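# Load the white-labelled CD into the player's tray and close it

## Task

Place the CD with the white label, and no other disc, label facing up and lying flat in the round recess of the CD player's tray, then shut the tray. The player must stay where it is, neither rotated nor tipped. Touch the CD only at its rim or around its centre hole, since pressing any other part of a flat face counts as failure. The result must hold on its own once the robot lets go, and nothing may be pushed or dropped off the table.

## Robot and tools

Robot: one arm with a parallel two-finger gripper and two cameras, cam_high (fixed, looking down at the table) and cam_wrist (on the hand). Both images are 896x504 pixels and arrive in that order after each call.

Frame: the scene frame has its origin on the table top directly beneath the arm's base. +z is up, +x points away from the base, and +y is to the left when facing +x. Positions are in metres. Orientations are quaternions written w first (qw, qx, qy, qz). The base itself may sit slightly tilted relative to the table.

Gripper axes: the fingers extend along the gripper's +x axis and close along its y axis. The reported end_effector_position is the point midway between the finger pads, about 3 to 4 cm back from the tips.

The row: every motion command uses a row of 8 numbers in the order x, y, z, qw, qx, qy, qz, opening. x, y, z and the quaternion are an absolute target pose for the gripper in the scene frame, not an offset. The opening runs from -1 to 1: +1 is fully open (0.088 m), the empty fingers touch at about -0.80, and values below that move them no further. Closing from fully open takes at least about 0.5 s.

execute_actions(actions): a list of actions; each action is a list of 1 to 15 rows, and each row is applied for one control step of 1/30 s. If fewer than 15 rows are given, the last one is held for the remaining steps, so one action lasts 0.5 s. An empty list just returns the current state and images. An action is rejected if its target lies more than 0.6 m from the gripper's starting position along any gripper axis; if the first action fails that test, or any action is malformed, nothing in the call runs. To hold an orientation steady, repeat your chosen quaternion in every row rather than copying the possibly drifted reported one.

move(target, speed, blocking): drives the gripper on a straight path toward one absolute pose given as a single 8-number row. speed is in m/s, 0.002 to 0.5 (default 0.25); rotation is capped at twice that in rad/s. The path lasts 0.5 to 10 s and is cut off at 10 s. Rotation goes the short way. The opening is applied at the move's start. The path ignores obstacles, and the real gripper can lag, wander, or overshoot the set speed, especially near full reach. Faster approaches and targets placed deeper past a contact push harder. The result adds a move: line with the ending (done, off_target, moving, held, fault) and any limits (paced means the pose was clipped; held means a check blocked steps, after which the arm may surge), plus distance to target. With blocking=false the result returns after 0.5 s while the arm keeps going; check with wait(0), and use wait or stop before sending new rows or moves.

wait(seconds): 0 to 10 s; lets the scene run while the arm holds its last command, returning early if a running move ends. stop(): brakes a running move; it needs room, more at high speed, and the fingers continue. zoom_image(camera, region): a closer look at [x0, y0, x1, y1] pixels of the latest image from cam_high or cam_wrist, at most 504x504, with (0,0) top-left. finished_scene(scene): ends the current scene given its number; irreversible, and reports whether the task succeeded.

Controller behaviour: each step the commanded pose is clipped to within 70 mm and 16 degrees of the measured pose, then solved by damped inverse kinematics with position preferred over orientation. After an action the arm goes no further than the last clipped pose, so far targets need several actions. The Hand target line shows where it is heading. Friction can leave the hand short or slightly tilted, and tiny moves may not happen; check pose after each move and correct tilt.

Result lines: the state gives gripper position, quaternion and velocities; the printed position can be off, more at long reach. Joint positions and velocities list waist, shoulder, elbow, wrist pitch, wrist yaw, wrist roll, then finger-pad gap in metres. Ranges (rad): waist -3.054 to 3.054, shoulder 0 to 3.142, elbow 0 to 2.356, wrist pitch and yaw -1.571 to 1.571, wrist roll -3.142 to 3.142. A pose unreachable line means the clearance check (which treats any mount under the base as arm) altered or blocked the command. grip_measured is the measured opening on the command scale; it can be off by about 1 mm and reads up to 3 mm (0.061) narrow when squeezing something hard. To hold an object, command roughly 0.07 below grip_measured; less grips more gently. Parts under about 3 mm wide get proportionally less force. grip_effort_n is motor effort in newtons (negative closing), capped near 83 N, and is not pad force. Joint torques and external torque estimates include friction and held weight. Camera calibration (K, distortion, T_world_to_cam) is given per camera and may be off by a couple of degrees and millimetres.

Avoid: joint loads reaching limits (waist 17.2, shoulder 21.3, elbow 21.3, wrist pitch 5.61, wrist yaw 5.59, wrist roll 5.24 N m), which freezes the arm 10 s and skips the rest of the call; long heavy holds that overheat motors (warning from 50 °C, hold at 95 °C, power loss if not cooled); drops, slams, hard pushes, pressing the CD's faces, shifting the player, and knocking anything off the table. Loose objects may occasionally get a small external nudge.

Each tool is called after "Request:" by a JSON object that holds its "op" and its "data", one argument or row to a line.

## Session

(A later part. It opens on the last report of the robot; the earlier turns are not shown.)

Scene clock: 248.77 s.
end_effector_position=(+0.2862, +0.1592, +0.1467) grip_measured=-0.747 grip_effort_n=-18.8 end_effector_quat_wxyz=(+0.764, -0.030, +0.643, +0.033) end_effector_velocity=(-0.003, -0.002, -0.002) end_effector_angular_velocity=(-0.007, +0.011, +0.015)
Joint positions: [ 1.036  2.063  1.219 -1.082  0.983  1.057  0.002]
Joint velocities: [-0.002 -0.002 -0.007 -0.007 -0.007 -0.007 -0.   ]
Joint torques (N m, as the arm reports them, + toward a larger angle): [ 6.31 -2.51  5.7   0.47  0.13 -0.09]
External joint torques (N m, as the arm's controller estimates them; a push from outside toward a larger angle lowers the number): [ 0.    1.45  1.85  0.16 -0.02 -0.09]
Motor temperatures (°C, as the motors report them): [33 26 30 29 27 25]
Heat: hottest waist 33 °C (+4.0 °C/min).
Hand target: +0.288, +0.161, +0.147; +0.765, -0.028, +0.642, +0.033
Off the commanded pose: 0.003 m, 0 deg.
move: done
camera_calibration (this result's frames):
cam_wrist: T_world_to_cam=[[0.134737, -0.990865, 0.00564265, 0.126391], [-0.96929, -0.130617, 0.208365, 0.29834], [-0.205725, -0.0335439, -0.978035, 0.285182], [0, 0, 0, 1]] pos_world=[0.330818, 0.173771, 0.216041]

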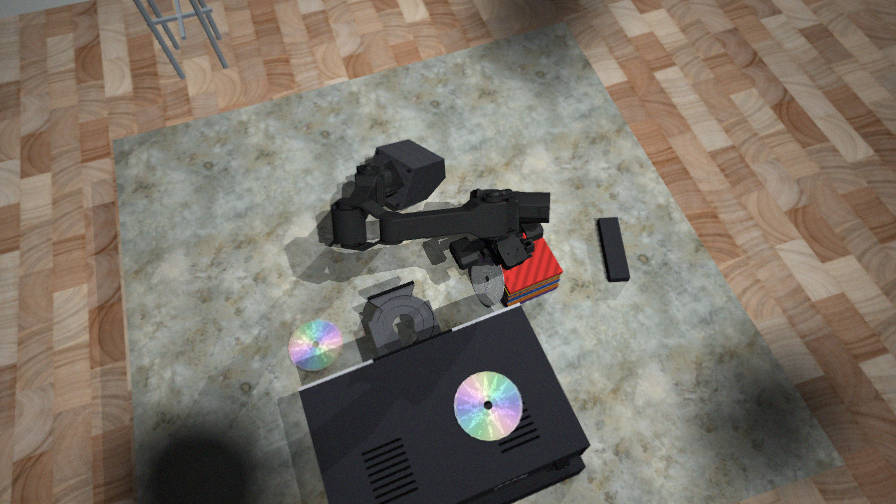

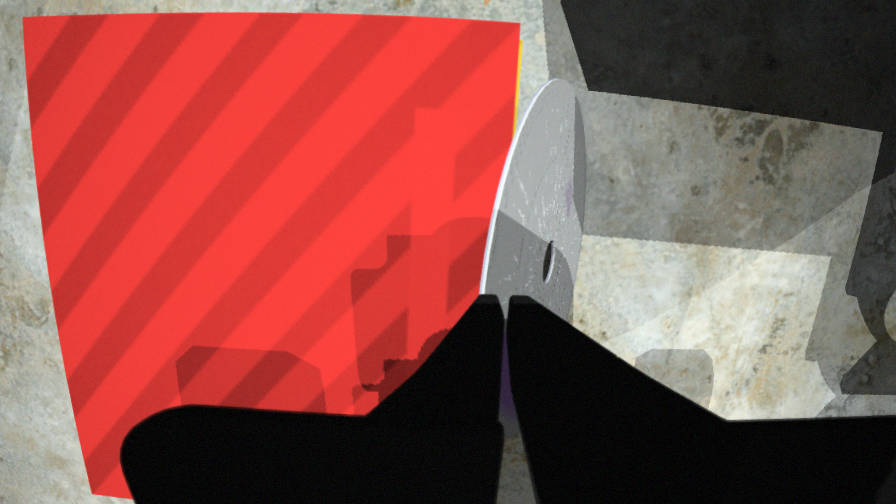

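Request:
{"op": "move", "data": {
  "target": [0.288,0.14,0.2,0.765,-0.028,0.642,0.033,-0.75],
  "speed": 0.12
}}

Request:
{"op": "move", "data": {
  "target": [0.28,0.09,0.17,0.6646,0.3765,0.5472,0.3415,0.45],
  "speed": 0.3
}}

Request:
{"op": "move", "data": {
  "target": [0.278,0.10,0.114,0.6646,0.3765,0.5472,0.3415,0.45],
  "speed": 0.06
}}

Request:
{"op": "zoom_image", "data": {
  "camera": "cam_high",
  "region": [350, 210, 530, 330]
}}

Scene clock: 268.50 s.
end_effector_position=(+0.2870, +0.1392, +0.1962) grip_measured=-0.747 grip_effort_n=-19.3 end_effector_quat_wxyz=(+0.765, -0.034, +0.642, +0.032) end_effector_velocity=(-0.002, -0.003, +0.000) end_effector_angular_velocity=(-0.003, +0.025, +0.001)
Joint positions: [ 1.133  2.027  1.34  -1.373  0.948  1.212  0.002]
Joint velocities: [-0.002 -0.002  0.007 -0.022 -0.022  0.007 -0.   ]
Joint torques (N m, as the arm reports them, + toward a larger angle): [ 6.49 -2.98  5.98  0.16 -0.07  0.09]
External joint torques (N m, as the arm's controller estimates them; a push from outside toward a larger angle lowers the number): [ 0.38  0.5   1.95 -0.13 -0.23  0.09]
Motor temperatures (°C, as the motors report them): [35 26 31 28 27 25]
Heat: hottest waist 35 °C (+5.0 °C/min).
Hand target: +0.288, +0.140, +0.200; +0.765, -0.027, +0.642, +0.033
Off the commanded pose: 0.004 m, 1 deg.
move: done
camera_calibration (this result's frames):
cam_wrist: T_world_to_cam=[[0.139755, -0.990104, 0.0127609, 0.103205], [-0.969283, -0.13416, 0.206134, 0.287062], [-0.202382, -0.0411772, -0.978441, 0.333213], [0, 0, 0, 1]] pos_world=[0.331258, 0.154416, 0.265539]

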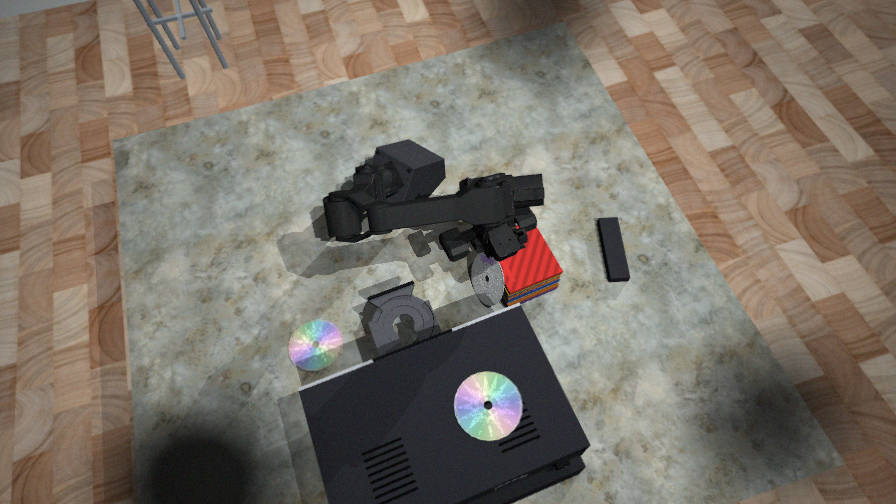

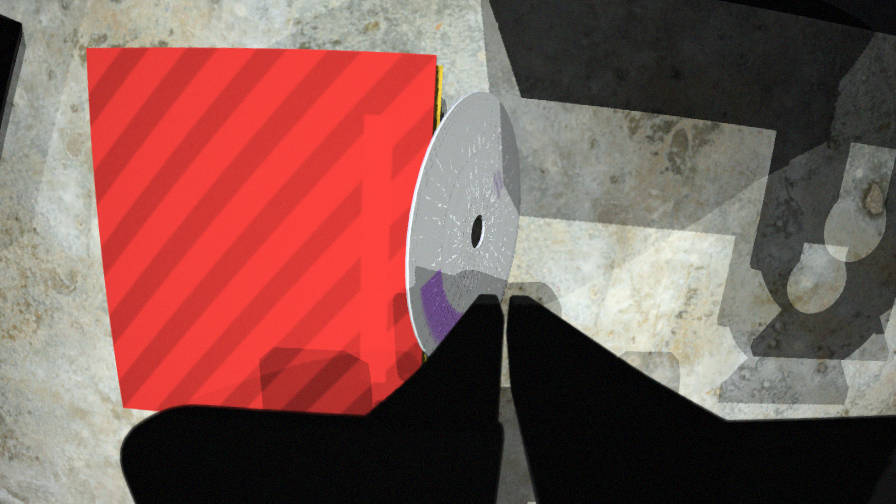

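Scene clock: 270.80 s.
end_effector_position=(+0.2810, +0.0900, +0.1696) grip_measured=+0.447 grip_effort_n=17.0 end_effector_quat_wxyz=(+0.664, +0.376, +0.552, +0.336) end_effector_velocity=(-0.001, -0.002, -0.002) end_effector_angular_velocity=(-0.003, -0.010, +0.008)
Joint positions: [ 0.588  1.08   0.592 -0.385 -0.01   0.293  0.061]
Joint velocities: [-0.012 -0.007 -0.002 -0.007 -0.007 -0.022 -0.   ]
Joint torques (N m, as the arm reports them, + toward a larger angle): [ 2.67 -1.86  3.32  0.99 -0.64 -0.15]
External joint torques (N m, as the arm's controller estimates them; a push from outside toward a larger angle lowers the number): [-0.26  0.14 -0.52  0.21 -0.09 -0.1 ]
Motor temperatures (°C, as the motors report them): [35 26 31 29 27 25]
Heat: hottest waist 35 °C (+5.1 °C/min).
Hand target: +0.279, +0.090, +0.169; +0.663, +0.377, +0.552, +0.338
Off the commanded pose: 0.001 m, 1 deg.
move: done
camera_calibration (this result's frames):
cam_wrist: T_world_to_cam=[[0.0781643, -0.491189, -0.867539, 0.177395], [-0.973915, -0.223566, 0.0388312, 0.317831], [-0.213025, 0.841874, -0.495851, 0.145696], [0, 0, 0, 1]] pos_world=[0.326711, 0.035533, 0.213799]

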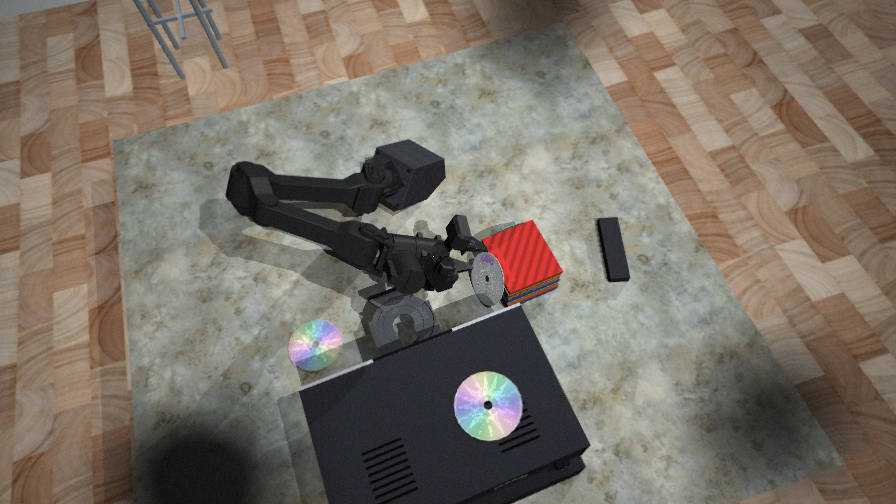

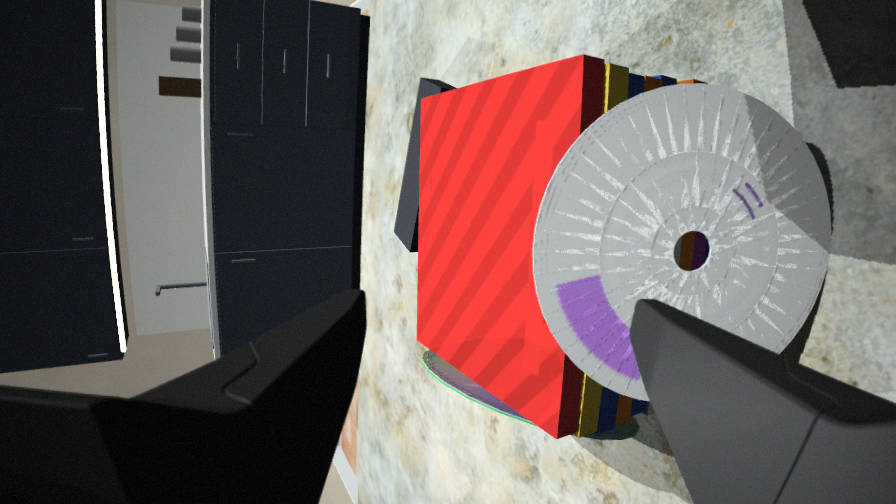

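Scene clock: 272.10 s.
end_effector_position=(+0.2813, +0.0986, +0.1161) grip_measured=+0.447 grip_effort_n=17.4 end_effector_quat_wxyz=(+0.668, +0.377, +0.545, +0.339) end_effector_velocity=(-0.000, -0.002, -0.003) end_effector_angular_velocity=(-0.010, +0.016, -0.004)
Joint positions: [ 0.385  1.203  0.492 -0.161 -0.146  0.129  0.061]
Joint velocities: [-0.007  0.002  0.002 -0.007  0.007  0.007 -0.   ]
Joint torques (N m, as the arm reports them, + toward a larger angle): [ 2.92 -1.52  2.36  0.8  -0.69 -0.18]
External joint torques (N m, as the arm's controller estimates them; a push from outside toward a larger angle lowers the number): [-0.26  1.28 -0.66  0.18 -0.11 -0.13]
Motor temperatures (°C, as the motors report them): [35 26 31 29 27 25]
Heat: hottest waist 35 °C (+5.1 °C/min).
Hand target: +0.278, +0.100, +0.114; +0.664, +0.376, +0.548, +0.342
Off the commanded pose: 0.004 m, 1 deg.
move: done
camera_calibration (this result's frames):
cam_wrist: T_world_to_cam=[[0.088247, -0.485822, -0.869592, 0.13199], [-0.975502, -0.218762, 0.0232229, 0.324], [-0.201516, 0.846239, -0.493225, 0.107987], [0, 0, 0, 1]] pos_world=[0.326175, 0.0436202, 0.160515]

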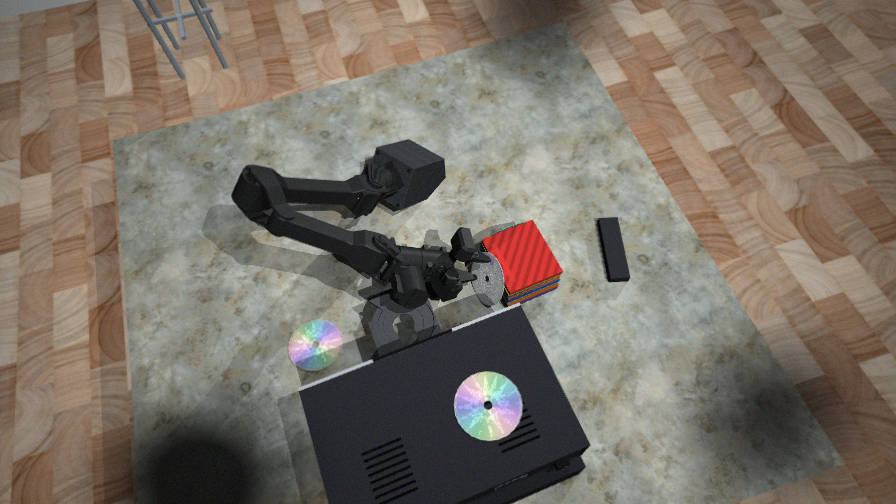

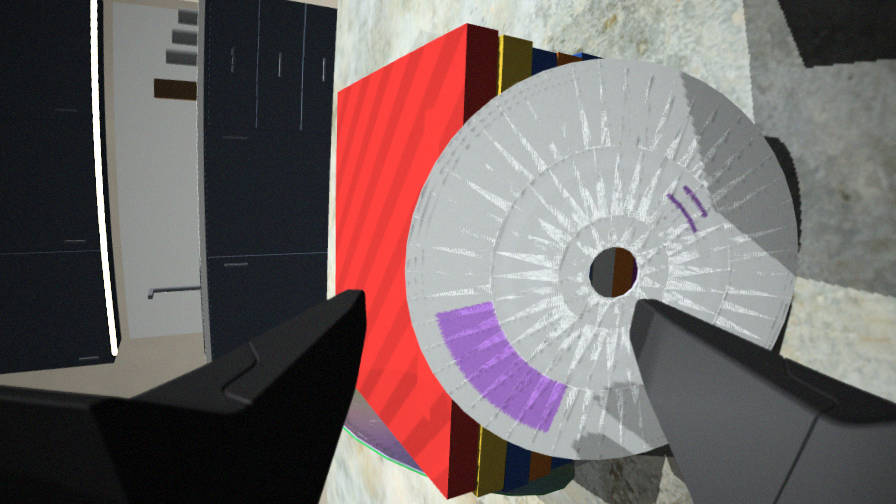

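Region (350, 210, 530, 330) of cam_high's 896x504 image, scaled by 2.800, with more detail than that image has.

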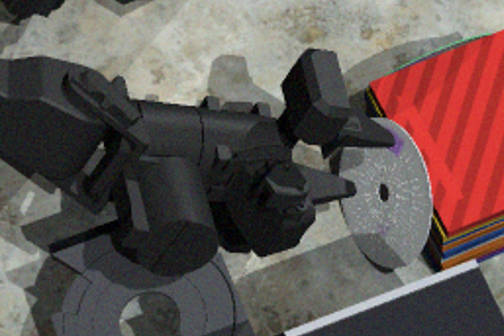

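Request:
{"op": "move", "data": {
  "target": [0.2795,0.1159,0.1029,0.6646,0.3765,0.5472,0.3415,0.45],
  "speed": 0.025
}}

Request:
{"op": "zoom_image", "data": {
  "camera": "cam_wrist",
  "region": [560, 230, 740, 410]
}}

Scene clock: 285.70 s.
end_effector_position=(+0.2831, +0.1139, +0.1040) grip_measured=+0.447 grip_effort_n=17.0 end_effector_quat_wxyz=(+0.668, +0.377, +0.544, +0.339) end_effector_velocity=(+0.003, +0.000, -0.002) end_effector_angular_velocity=(-0.005, +0.001, -0.016)
Joint positions: [ 0.384  1.302  0.478 -0.046 -0.146  0.129  0.061]
Joint velocities: [-0.002  0.007 -0.002  0.022  0.007  0.007 -0.   ]
Joint torques (N m, as the arm reports them, + toward a larger angle): [ 3.62 -1.58  2.1   0.79 -0.6  -0.01]
External joint torques (N m, as the arm's controller estimates them; a push from outside toward a larger angle lowers the number): [ 0.14  1.35 -0.58  0.2  -0.02  0.04]
Motor temperatures (°C, as the motors report them): [33 26 30 29 28 25]
Heat: hottest waist 33 °C (+3.0 °C/min).
Hand target: +0.280, +0.116, +0.103; +0.665, +0.376, +0.547, +0.342
Off the commanded pose: 0.004 m, 1 deg.
move: done
camera_calibration (this result's frames):
cam_wrist: T_world_to_cam=[[0.0889226, -0.485693, -0.869595, 0.128611], [-0.975673, -0.218118, 0.0220551, 0.329409], [-0.200387, 0.846479, -0.493273, 0.089051], [0, 0, 0, 1]] pos_world=[0.327804, 0.0589356, 0.148501]

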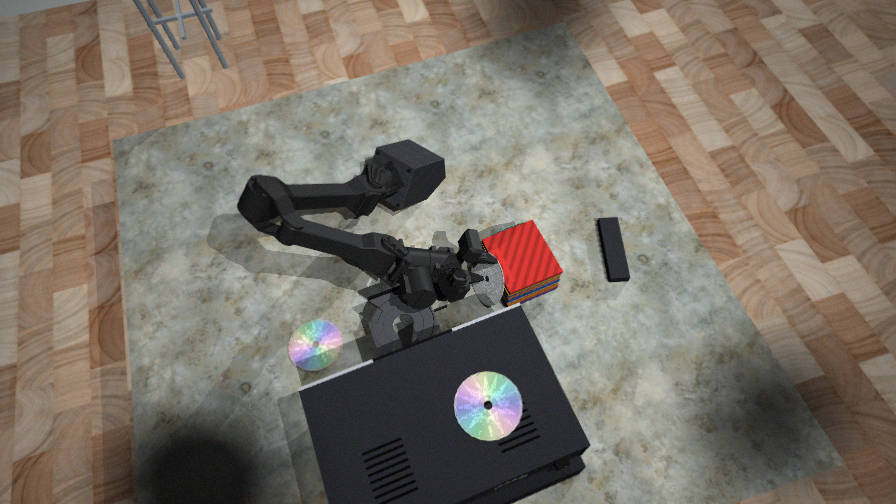

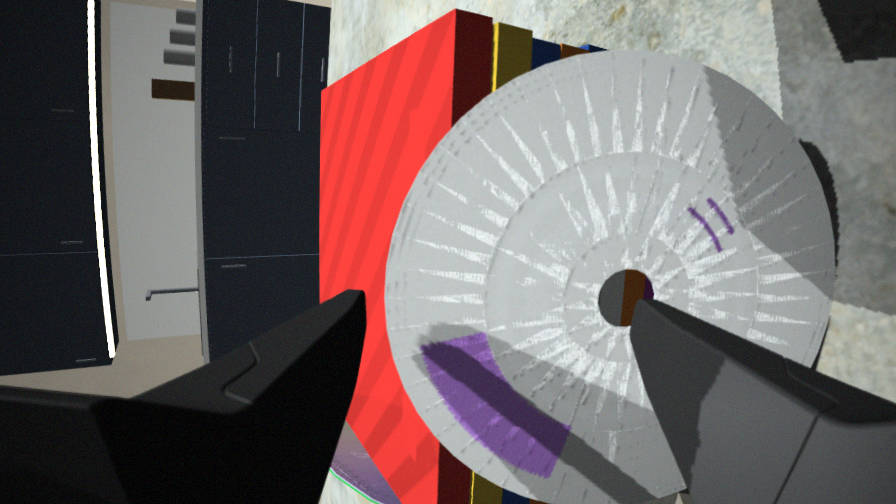

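Region (560, 230, 740, 410) of cam_wrist's 896x504 image, scaled by 2.800, with more detail than that image has.

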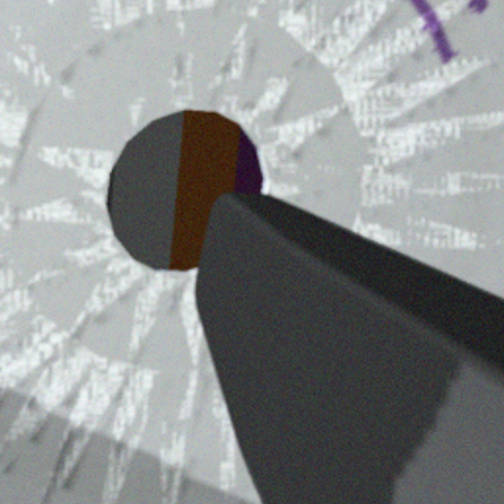

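Request:
{"op": "move", "data": {
  "target": [0.2803,0.1212,0.1022,0.6646,0.3765,0.5472,0.3415,0.45],
  "speed": 0.012
}}

Request:
{"op": "zoom_image", "data": {
  "camera": "cam_wrist",
  "region": [560, 230, 740, 410]
}}

Scene clock: 292.80 s.
end_effector_position=(+0.2834, +0.1193, +0.1032) grip_measured=+0.447 grip_effort_n=17.0 end_effector_quat_wxyz=(+0.667, +0.379, +0.544, +0.341) end_effector_velocity=(-0.003, +0.001, -0.001) end_effector_angular_velocity=(-0.009, +0.000, +0.013)
Joint positions: [ 0.394  1.329  0.478 -0.019 -0.145  0.136  0.061]
Joint velocities: [ 0.002  0.002 -0.002 -0.007  0.007 -0.007 -0.   ]
Joint torques (N m, as the arm reports them, + toward a larger angle): [ 4.04 -1.6   2.21  0.8  -0.42  0.03]
External joint torques (N m, as the arm's controller estimates them; a push from outside toward a larger angle lowers the number): [ 0.43  1.41 -0.49  0.18  0.16  0.08]
Motor temperatures (°C, as the motors report them): [32 26 30 29 28 25]
Heat: hottest waist 32 °C (+2.0 °C/min).
Hand target: +0.280, +0.121, +0.102; +0.665, +0.377, +0.547, +0.342
Off the commanded pose: 0.004 m, 1 deg.
move: done
camera_calibration (this result's frames):
cam_wrist: T_world_to_cam=[[0.0891745, -0.481226, -0.872049, 0.130149], [-0.975343, -0.219647, 0.0214714, 0.331112], [-0.201875, 0.848632, -0.488948, 0.0839209], [0, 0, 0, 1]] pos_world=[0.328283, 0.0641408, 0.14742]

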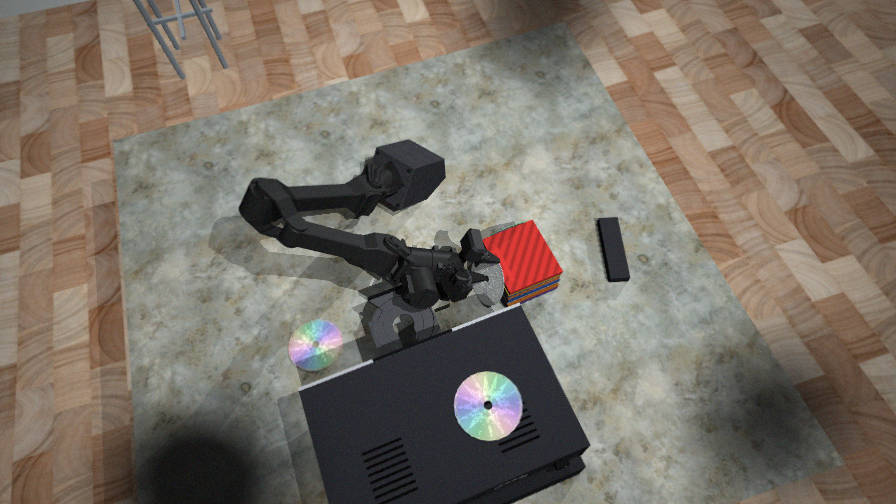

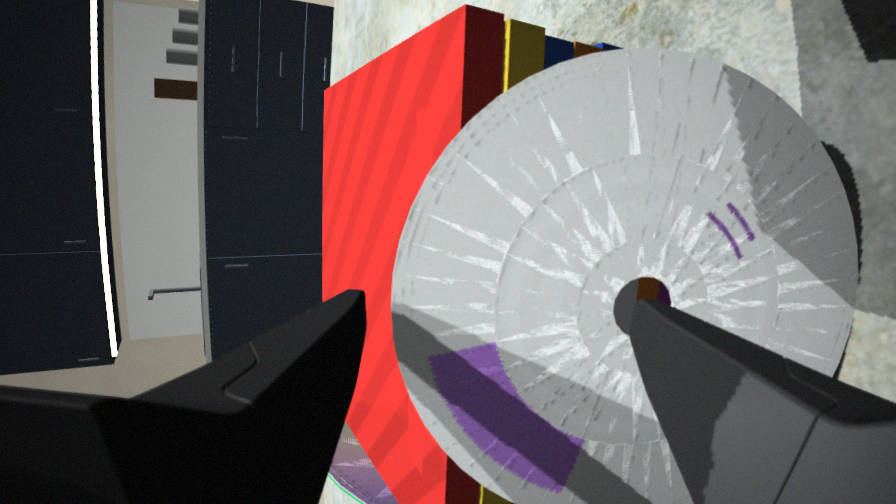

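Region (560, 230, 740, 410) of cam_wrist's 896x504 image, scaled by 2.800, with more detail than that image has.

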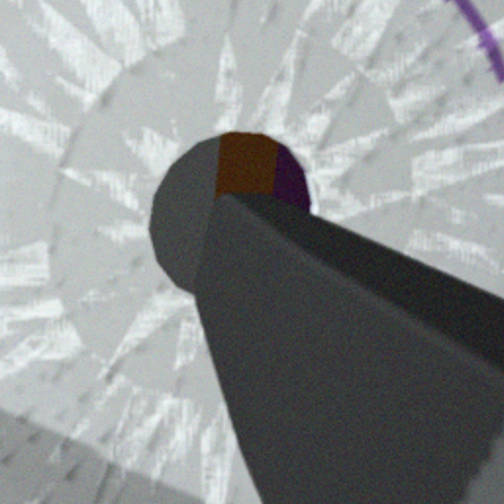

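Request:
{"op": "move", "data": {
  "target": [0.2812,0.1247,0.1003,0.6646,0.3765,0.5472,0.3415,0.485],
  "speed": 0.01
}}

Request:
{"op": "zoom_image", "data": {
  "camera": "cam_wrist",
  "region": [560, 230, 740, 410]
}}

Scene clock: 302.43 s.
end_effector_position=(+0.2839, +0.1229, +0.1012) grip_measured=+0.482 grip_effort_n=16.5 end_effector_quat_wxyz=(+0.667, +0.379, +0.544, +0.341) end_effector_velocity=(+0.003, +0.000, -0.002) end_effector_angular_velocity=(-0.008, -0.012, -0.009)
Joint positions: [ 0.396  1.352  0.478  0.003 -0.143  0.138  0.063]
Joint velocities: [-0.002  0.007 -0.002  0.022  0.007 -0.007 -0.   ]
Joint torques (N m, as the arm reports them, + toward a larger angle): [ 3.99 -1.7   2.36  0.76 -0.42  0.03]
External joint torques (N m, as the arm's controller estimates them; a push from outside toward a larger angle lowers the number): [ 0.34  1.34 -0.3   0.13  0.16  0.08]
Motor temperatures (°C, as the motors report them): [32 26 29 29 28 25]
Heat: hottest waist 32 °C (+0.0 °C/min).
Hand target: +0.281, +0.125, +0.100; +0.665, +0.377, +0.547, +0.342
Off the commanded pose: 0.003 m, 0 deg.
move: done
camera_calibration (this result's frames):
cam_wrist: T_world_to_cam=[[0.0888729, -0.481381, -0.871994, 0.130135], [-0.975317, -0.219721, 0.0218926, 0.332378], [-0.202134, 0.848525, -0.489027, 0.0800992], [0, 0, 0, 1]] pos_world=[0.3288, 0.067709, 0.145371]

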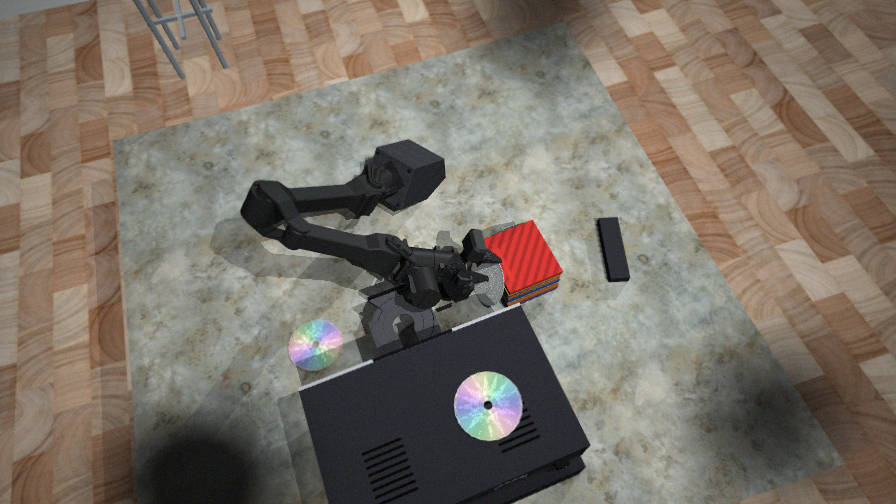

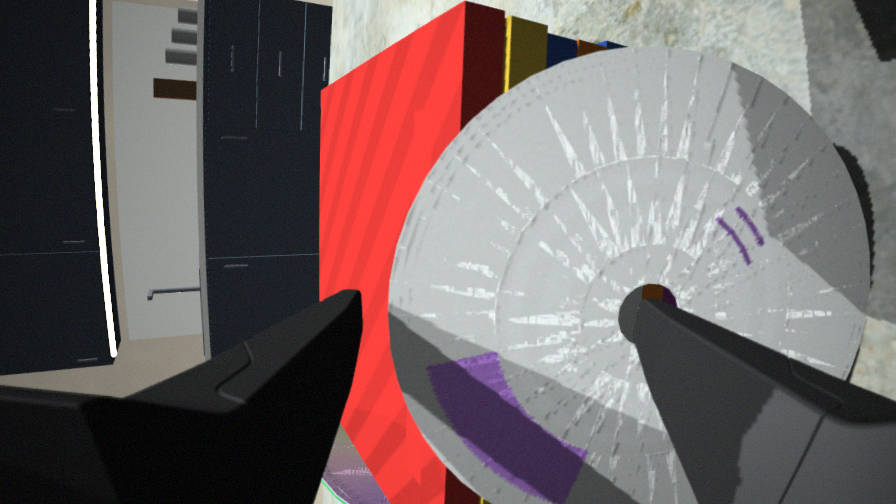

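Region (560, 230, 740, 410) of cam_wrist's 896x504 image, scaled by 2.800, with more detail than that image has.

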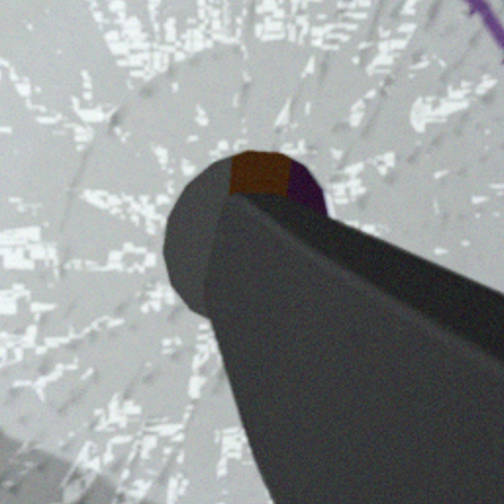

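Request:
{"op": "move", "data": {
  "target": [0.2821,0.1277,0.0987,0.6646,0.3765,0.5472,0.3415,0.485],
  "speed": 0.008
}}

Request:
{"op": "zoom_image", "data": {
  "camera": "cam_wrist",
  "region": [560, 230, 740, 410]
}}

Scene clock: 307.67 s.
end_effector_position=(+0.2838, +0.1261, +0.0992) grip_measured=+0.482 grip_effort_n=16.5 end_effector_quat_wxyz=(+0.666, +0.378, +0.545, +0.341) end_effector_velocity=(-0.002, +0.000, +0.000) end_effector_angular_velocity=(+0.004, -0.001, +0.009)
Joint positions: [ 0.398  1.372  0.478  0.021 -0.142  0.14   0.063]
Joint velocities: [-0.002 -0.002 -0.002 -0.007 -0.007 -0.007 -0.   ]
Joint torques (N m, as the arm reports them, + toward a larger angle): [ 4.12 -1.51  2.62  0.77 -0.4   0.06]
External joint torques (N m, as the arm's controller estimates them; a push from outside toward a larger angle lowers the number): [0.41 1.53 0.13 0.18 0.18 0.11]
Motor temperatures (°C, as the motors report them): [32 26 29 29 28 25]
Heat: hottest waist 32 °C (-1.0 °C/min).
Hand target: +0.282, +0.128, +0.099; +0.665, +0.376, +0.547, +0.342
Off the commanded pose: 0.002 m, 0 deg.
move: done
camera_calibration (this result's frames):
cam_wrist: T_world_to_cam=[[0.089068, -0.481658, -0.871822, 0.12995], [-0.974797, -0.221902, 0.0230065, 0.333038], [-0.20454, 0.8478, -0.489283, 0.0771765], [0, 0, 0, 1]] pos_world=[0.328856, 0.0710628, 0.143392]

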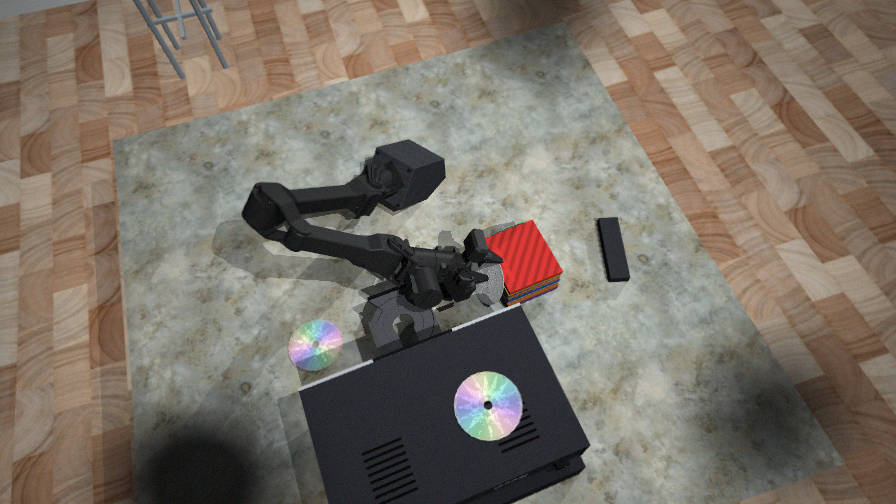

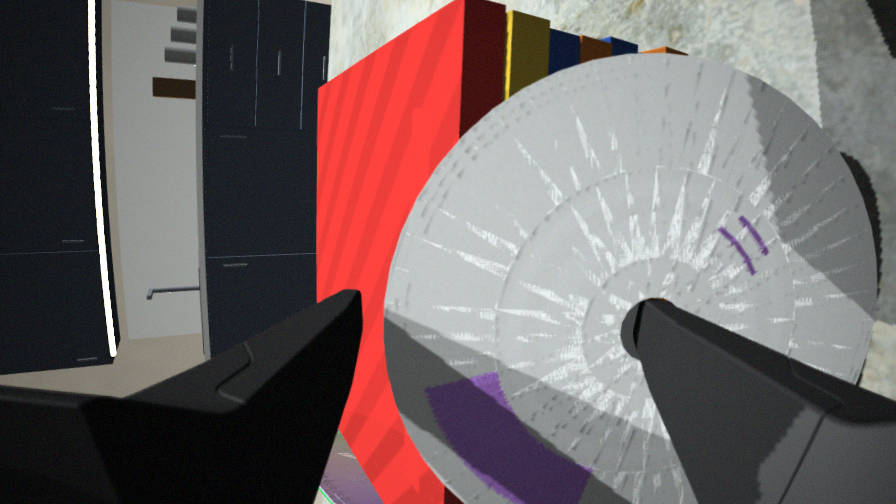

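Region (560, 230, 740, 410) of cam_wrist's 896x504 image, scaled by 2.800, with more detail than that image has.

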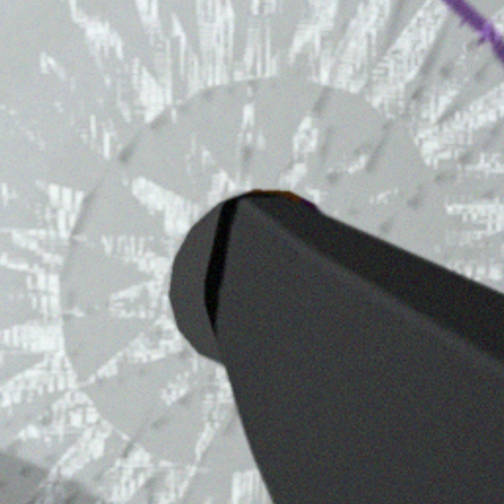

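Request:
{"op": "move", "data": {
  "target": [0.2824,0.1296,0.0979,0.6646,0.3765,0.5472,0.3415,0.455],
  "speed": 0.006
}}

Request:
{"op": "zoom_image", "data": {
  "camera": "cam_wrist",
  "region": [560, 230, 740, 410]
}}

Scene clock: 314.97 s.
end_effector_position=(+0.2842, +0.1278, +0.0986) grip_measured=+0.458 grip_effort_n=-18.8 end_effector_quat_wxyz=(+0.666, +0.378, +0.544, +0.341) end_effector_velocity=(+0.000, +0.001, +0.003) end_effector_angular_velocity=(+0.017, -0.023, +0.008)
Joint positions: [ 0.401  1.382  0.478  0.033 -0.14   0.142  0.061]
Joint velocities: [-0.002 -0.002 -0.002  0.007 -0.022 -0.022 -0.   ]
Joint torques (N m, as the arm reports them, + toward a larger angle): [ 4.21 -1.53  2.66  0.77 -0.41  0.06]
External joint torques (N m, as the arm's controller estimates them; a push from outside toward a larger angle lowers the number): [0.44 1.58 0.05 0.14 0.18 0.11]
Motor temperatures (°C, as the motors report them): [32 26 29 29 28 25]
Heat: hottest waist 32 °C (-2.0 °C/min).
Hand target: +0.282, +0.130, +0.098; +0.665, +0.376, +0.547, +0.342
Off the commanded pose: 0.003 m, 0 deg.
move: done
camera_calibration (this result's frames):
cam_wrist: T_world_to_cam=[[0.0891284, -0.481606, -0.871844, 0.13015], [-0.975049, -0.220865, 0.0223267, 0.333842], [-0.203312, 0.8481, -0.489275, 0.0751181], [0, 0, 0, 1]] pos_world=[0.329185, 0.0727073, 0.14277]

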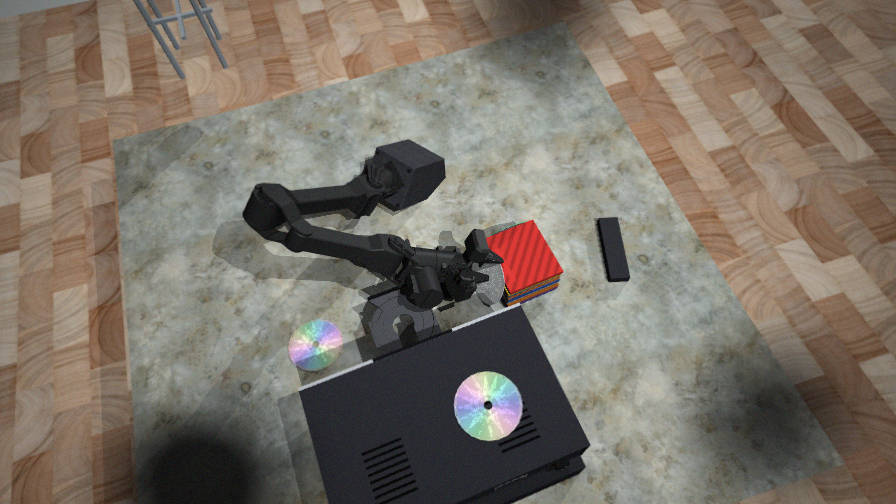

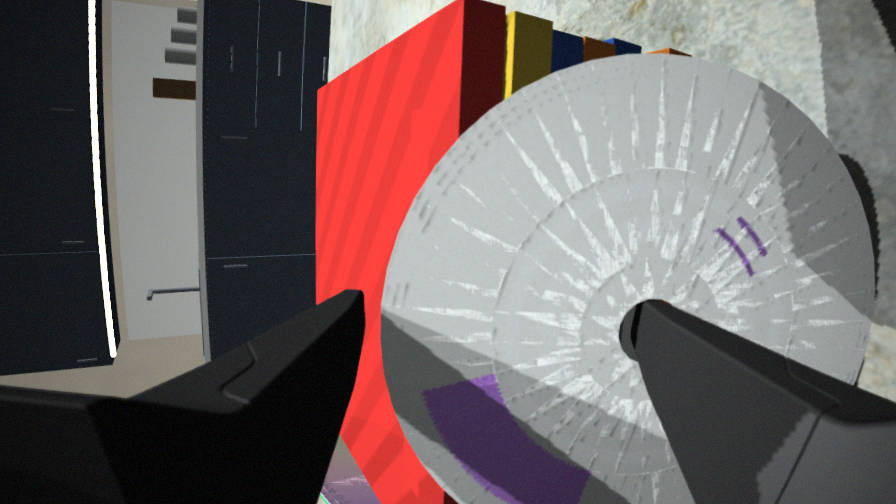

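Region (560, 230, 740, 410) of cam_wrist's 896x504 image, scaled by 2.800, with more detail than that image has.

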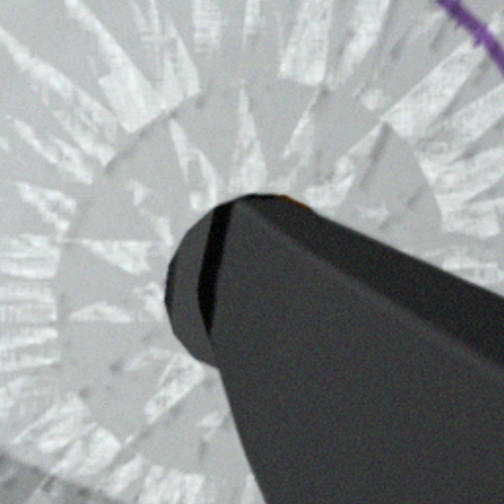

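Request:
{"op": "execute_actions", "data": {
  "actions": [
    [[0.2825,0.1289,0.0966,0.6646,0.3765,0.5472,0.3415,0.455],[0.2825,0.1287,0.0962,0.6646,0.3765,0.5472,0.3415,0.455],[0.2825,0.1285,0.0958,0.6646,0.3765,0.5472,0.3415,0.45],[0.2825,0.1283,0.0954,0.6646,0.3765,0.5472,0.3415,0.43],[0.2825,0.1281,0.0950,0.6646,0.3765,0.5472,0.3415,0.41],[0.2825,0.1281,0.0950,0.6646,0.3765,0.5472,0.3415,0.39],[0.2825,0.1281,0.0950,0.6646,0.3765,0.5472,0.3415,0.37],[0.2825,0.1281,0.0950,0.6646,0.3765,0.5472,0.3415,0.34],[0.2825,0.1281,0.0950,0.6646,0.3765,0.5472,0.3415,0.31]]
  ]
}}

Request:
{"op": "zoom_image", "data": {
  "camera": "cam_wrist",
  "region": [320, 230, 740, 430]
}}

Scene clock: 324.03 s.
end_effector_position=(+0.2845, +0.1274, +0.0971) grip_measured=+0.323 grip_effort_n=-33.3 end_effector_quat_wxyz=(+0.667, +0.378, +0.544, +0.341) end_effector_velocity=(+0.001, -0.000, +0.001) end_effector_angular_velocity=(+0.008, +0.003, -0.009)
Joint positions: [ 0.394  1.385  0.478  0.035 -0.144  0.136  0.055]
Joint velocities: [-0.002 -0.002 -0.002  0.007 -0.007  0.007 -0.004]
Joint torques (N m, as the arm reports them, + toward a larger angle): [ 3.4  -1.75  2.5   0.76 -0.58 -0.13]
External joint torques (N m, as the arm's controller estimates them; a push from outside toward a larger angle lowers the number): [-0.38  1.36 -0.06  0.14  0.01 -0.08]
Motor temperatures (°C, as the motors report them): [32 26 29 29 28 25]
Heat: hottest waist 32 °C (-3.0 °C/min).
Hand target: +0.283, +0.128, +0.095; +0.665, +0.377, +0.547, +0.341
Off the commanded pose: 0.003 m, 0 deg.
camera_calibration (this result's frames):
cam_wrist: T_world_to_cam=[[0.0893777, -0.481955, -0.871625, 0.128598], [-0.97503, -0.220959, 0.0221959, 0.334016], [-0.203291, 0.847877, -0.48967, 0.0748724], [0, 0, 0, 1]] pos_world=[0.329403, 0.0722996, 0.141338]

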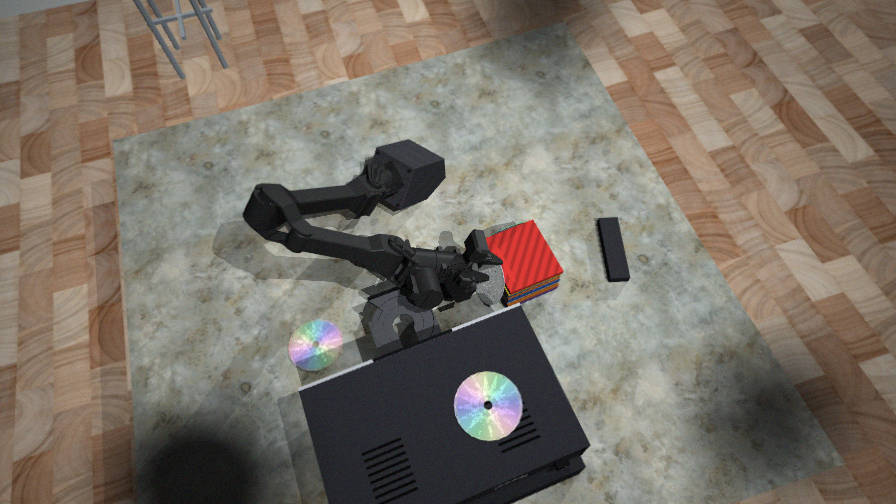

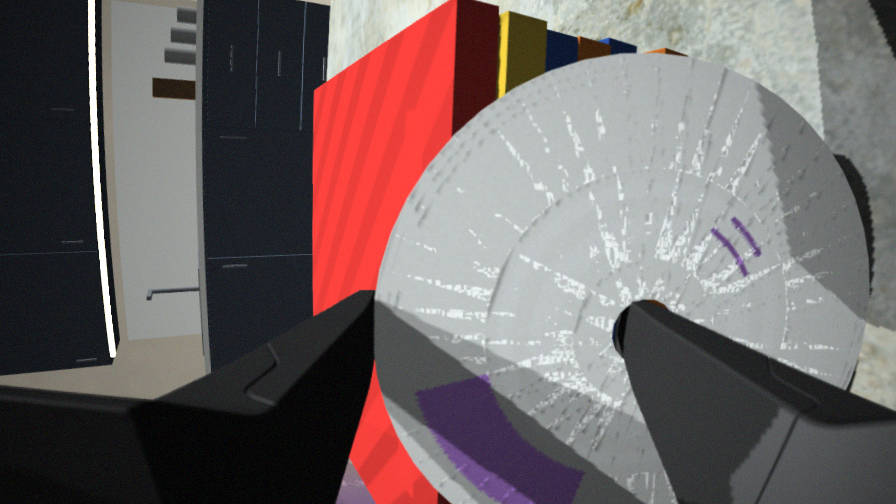

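Region (320, 230, 740, 430) of cam_wrist's 896x504 image, scaled by 1.200, with more detail than that image has; it fills the top 240 rows of this view, and the rest is white.

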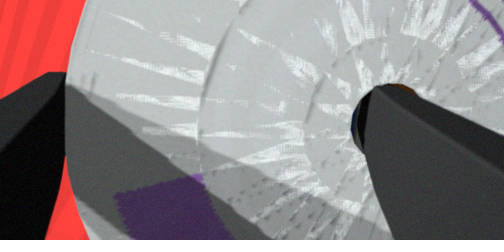

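Gripping. Tighten a bit and do a small test lift.

Request:
{"op": "execute_actions", "data": {
  "actions": [
    [[0.2825,0.1281,0.0950,0.6646,0.3765,0.5472,0.3415,0.295]]
  ]
}}

Request:
{"op": "move", "data": {
  "target": [0.285,0.122,0.115,0.6646,0.3765,0.5472,0.3415,0.295],
  "speed": 0.03
}}

Scene clock: 334.27 s.
end_effector_position=(+0.2844, +0.1274, +0.0972) grip_measured=+0.303 grip_effort_n=-43.5 end_effector_quat_wxyz=(+0.666, +0.378, +0.544, +0.341) end_effector_velocity=(-0.002, -0.001, -0.001) end_effector_angular_velocity=(-0.004, -0.023, +0.020)
Joint positions: [ 0.394  1.385  0.478  0.035 -0.145  0.136  0.054]
Joint velocities: [-0.007 -0.002 -0.002 -0.007 -0.007 -0.037 -0.   ]
Joint torques (N m, as the arm reports them, + toward a larger angle): [ 3.43 -1.61  2.44  0.78 -0.56 -0.13]
External joint torques (N m, as the arm's controller estimates them; a push from outside toward a larger angle lowers the number): [-0.32  1.51 -0.11  0.16  0.03 -0.08]
Motor temperatures (°C, as the motors report them): [31 26 29 29 28 25]
Heat: hottest waist 31 °C (-3.0 °C/min).
Hand target: +0.282, +0.128, +0.095; +0.665, +0.377, +0.547, +0.342
Off the commanded pose: 0.003 m, 0 deg.
camera_calibration (this result's frames):
cam_wrist: T_world_to_cam=[[0.0895093, -0.481294, -0.871977, 0.128624], [-0.974991, -0.221153, 0.0219835, 0.334041], [-0.203421, 0.848202, -0.489053, 0.0748037], [0, 0, 0, 1]] pos_world=[0.329391, 0.0723319, 0.141397]

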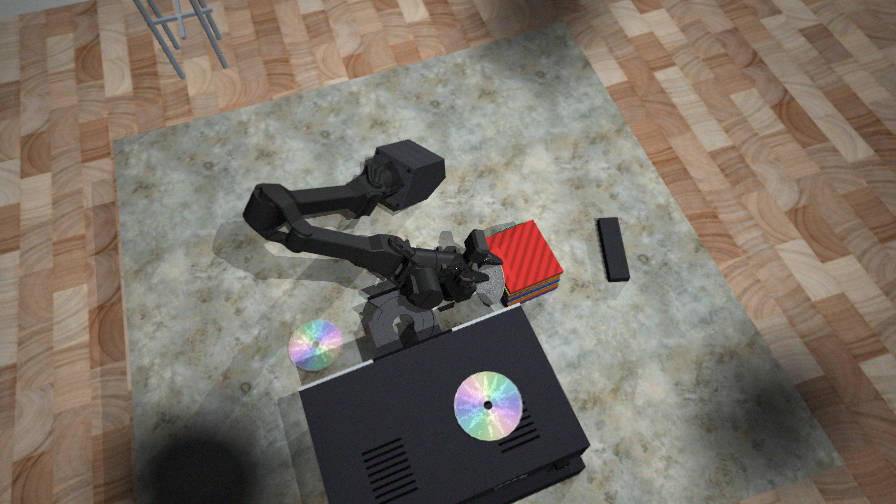

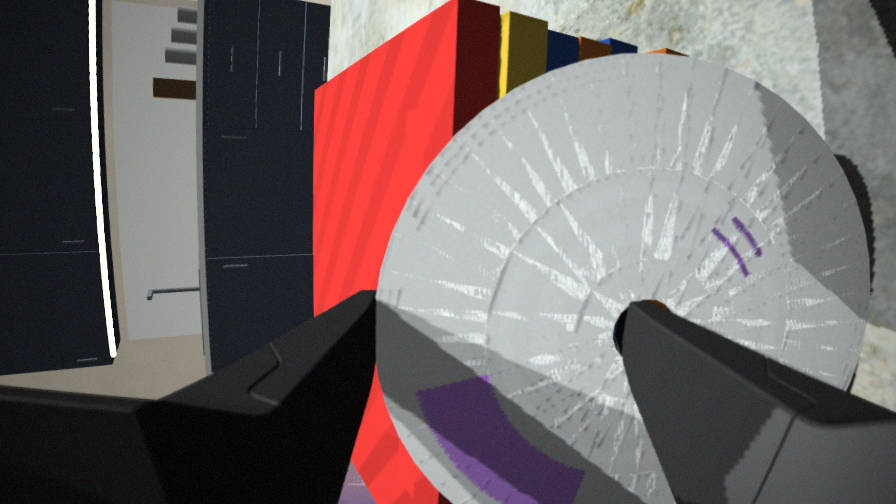

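Scene clock: 335.13 s.
end_effector_position=(+0.2810, +0.1231, +0.1120) grip_measured=+0.301 grip_effort_n=-31.9 end_effector_quat_wxyz=(+0.661, +0.375, +0.552, +0.343) end_effector_velocity=(-0.005, -0.001, -0.003) end_effector_angular_velocity=(-0.023, +0.019, +0.010)
Joint positions: [ 0.44   1.322  0.493 -0.058 -0.116  0.172  0.054]
Joint velocities: [ 0.002 -0.002 -0.002 -0.022  0.022  0.007 -0.   ]
Joint torques (N m, as the arm reports them, + toward a larger angle): [ 3.9  -2.83  4.31  0.49 -0.45  0.07]
External joint torques (N m, as the arm's controller estimates them; a push from outside toward a larger angle lowers the number): [ 0.27  0.02  1.46 -0.15  0.13  0.12]
Motor temperatures (°C, as the motors report them): [31 26 29 29 28 25]
Heat: hottest waist 31 °C (-3.0 °C/min).
Hand target: +0.285, +0.122, +0.115; +0.665, +0.377, +0.547, +0.342
Off the commanded pose: 0.005 m, 1 deg.
move: done
camera_calibration (this result's frames):
cam_wrist: T_world_to_cam=[[0.0860361, -0.483074, -0.871343, 0.140858], [-0.971427, -0.234851, 0.0342835, 0.328746], [-0.221197, 0.843496, -0.489476, 0.0905878], [0, 0, 0, 1]] pos_world=[0.327272, 0.0688408, 0.155805]

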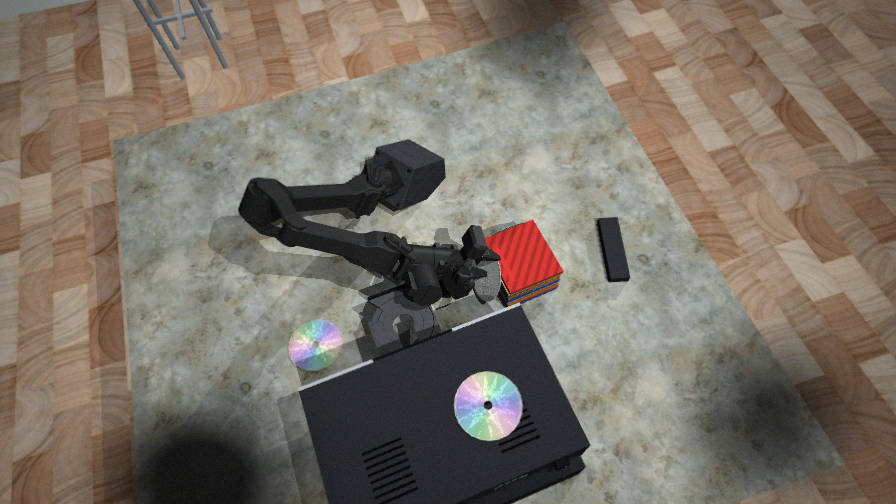

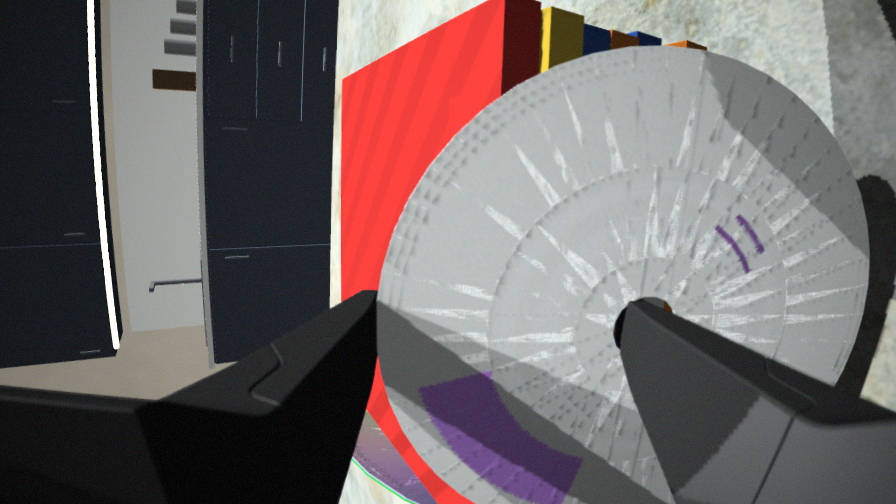

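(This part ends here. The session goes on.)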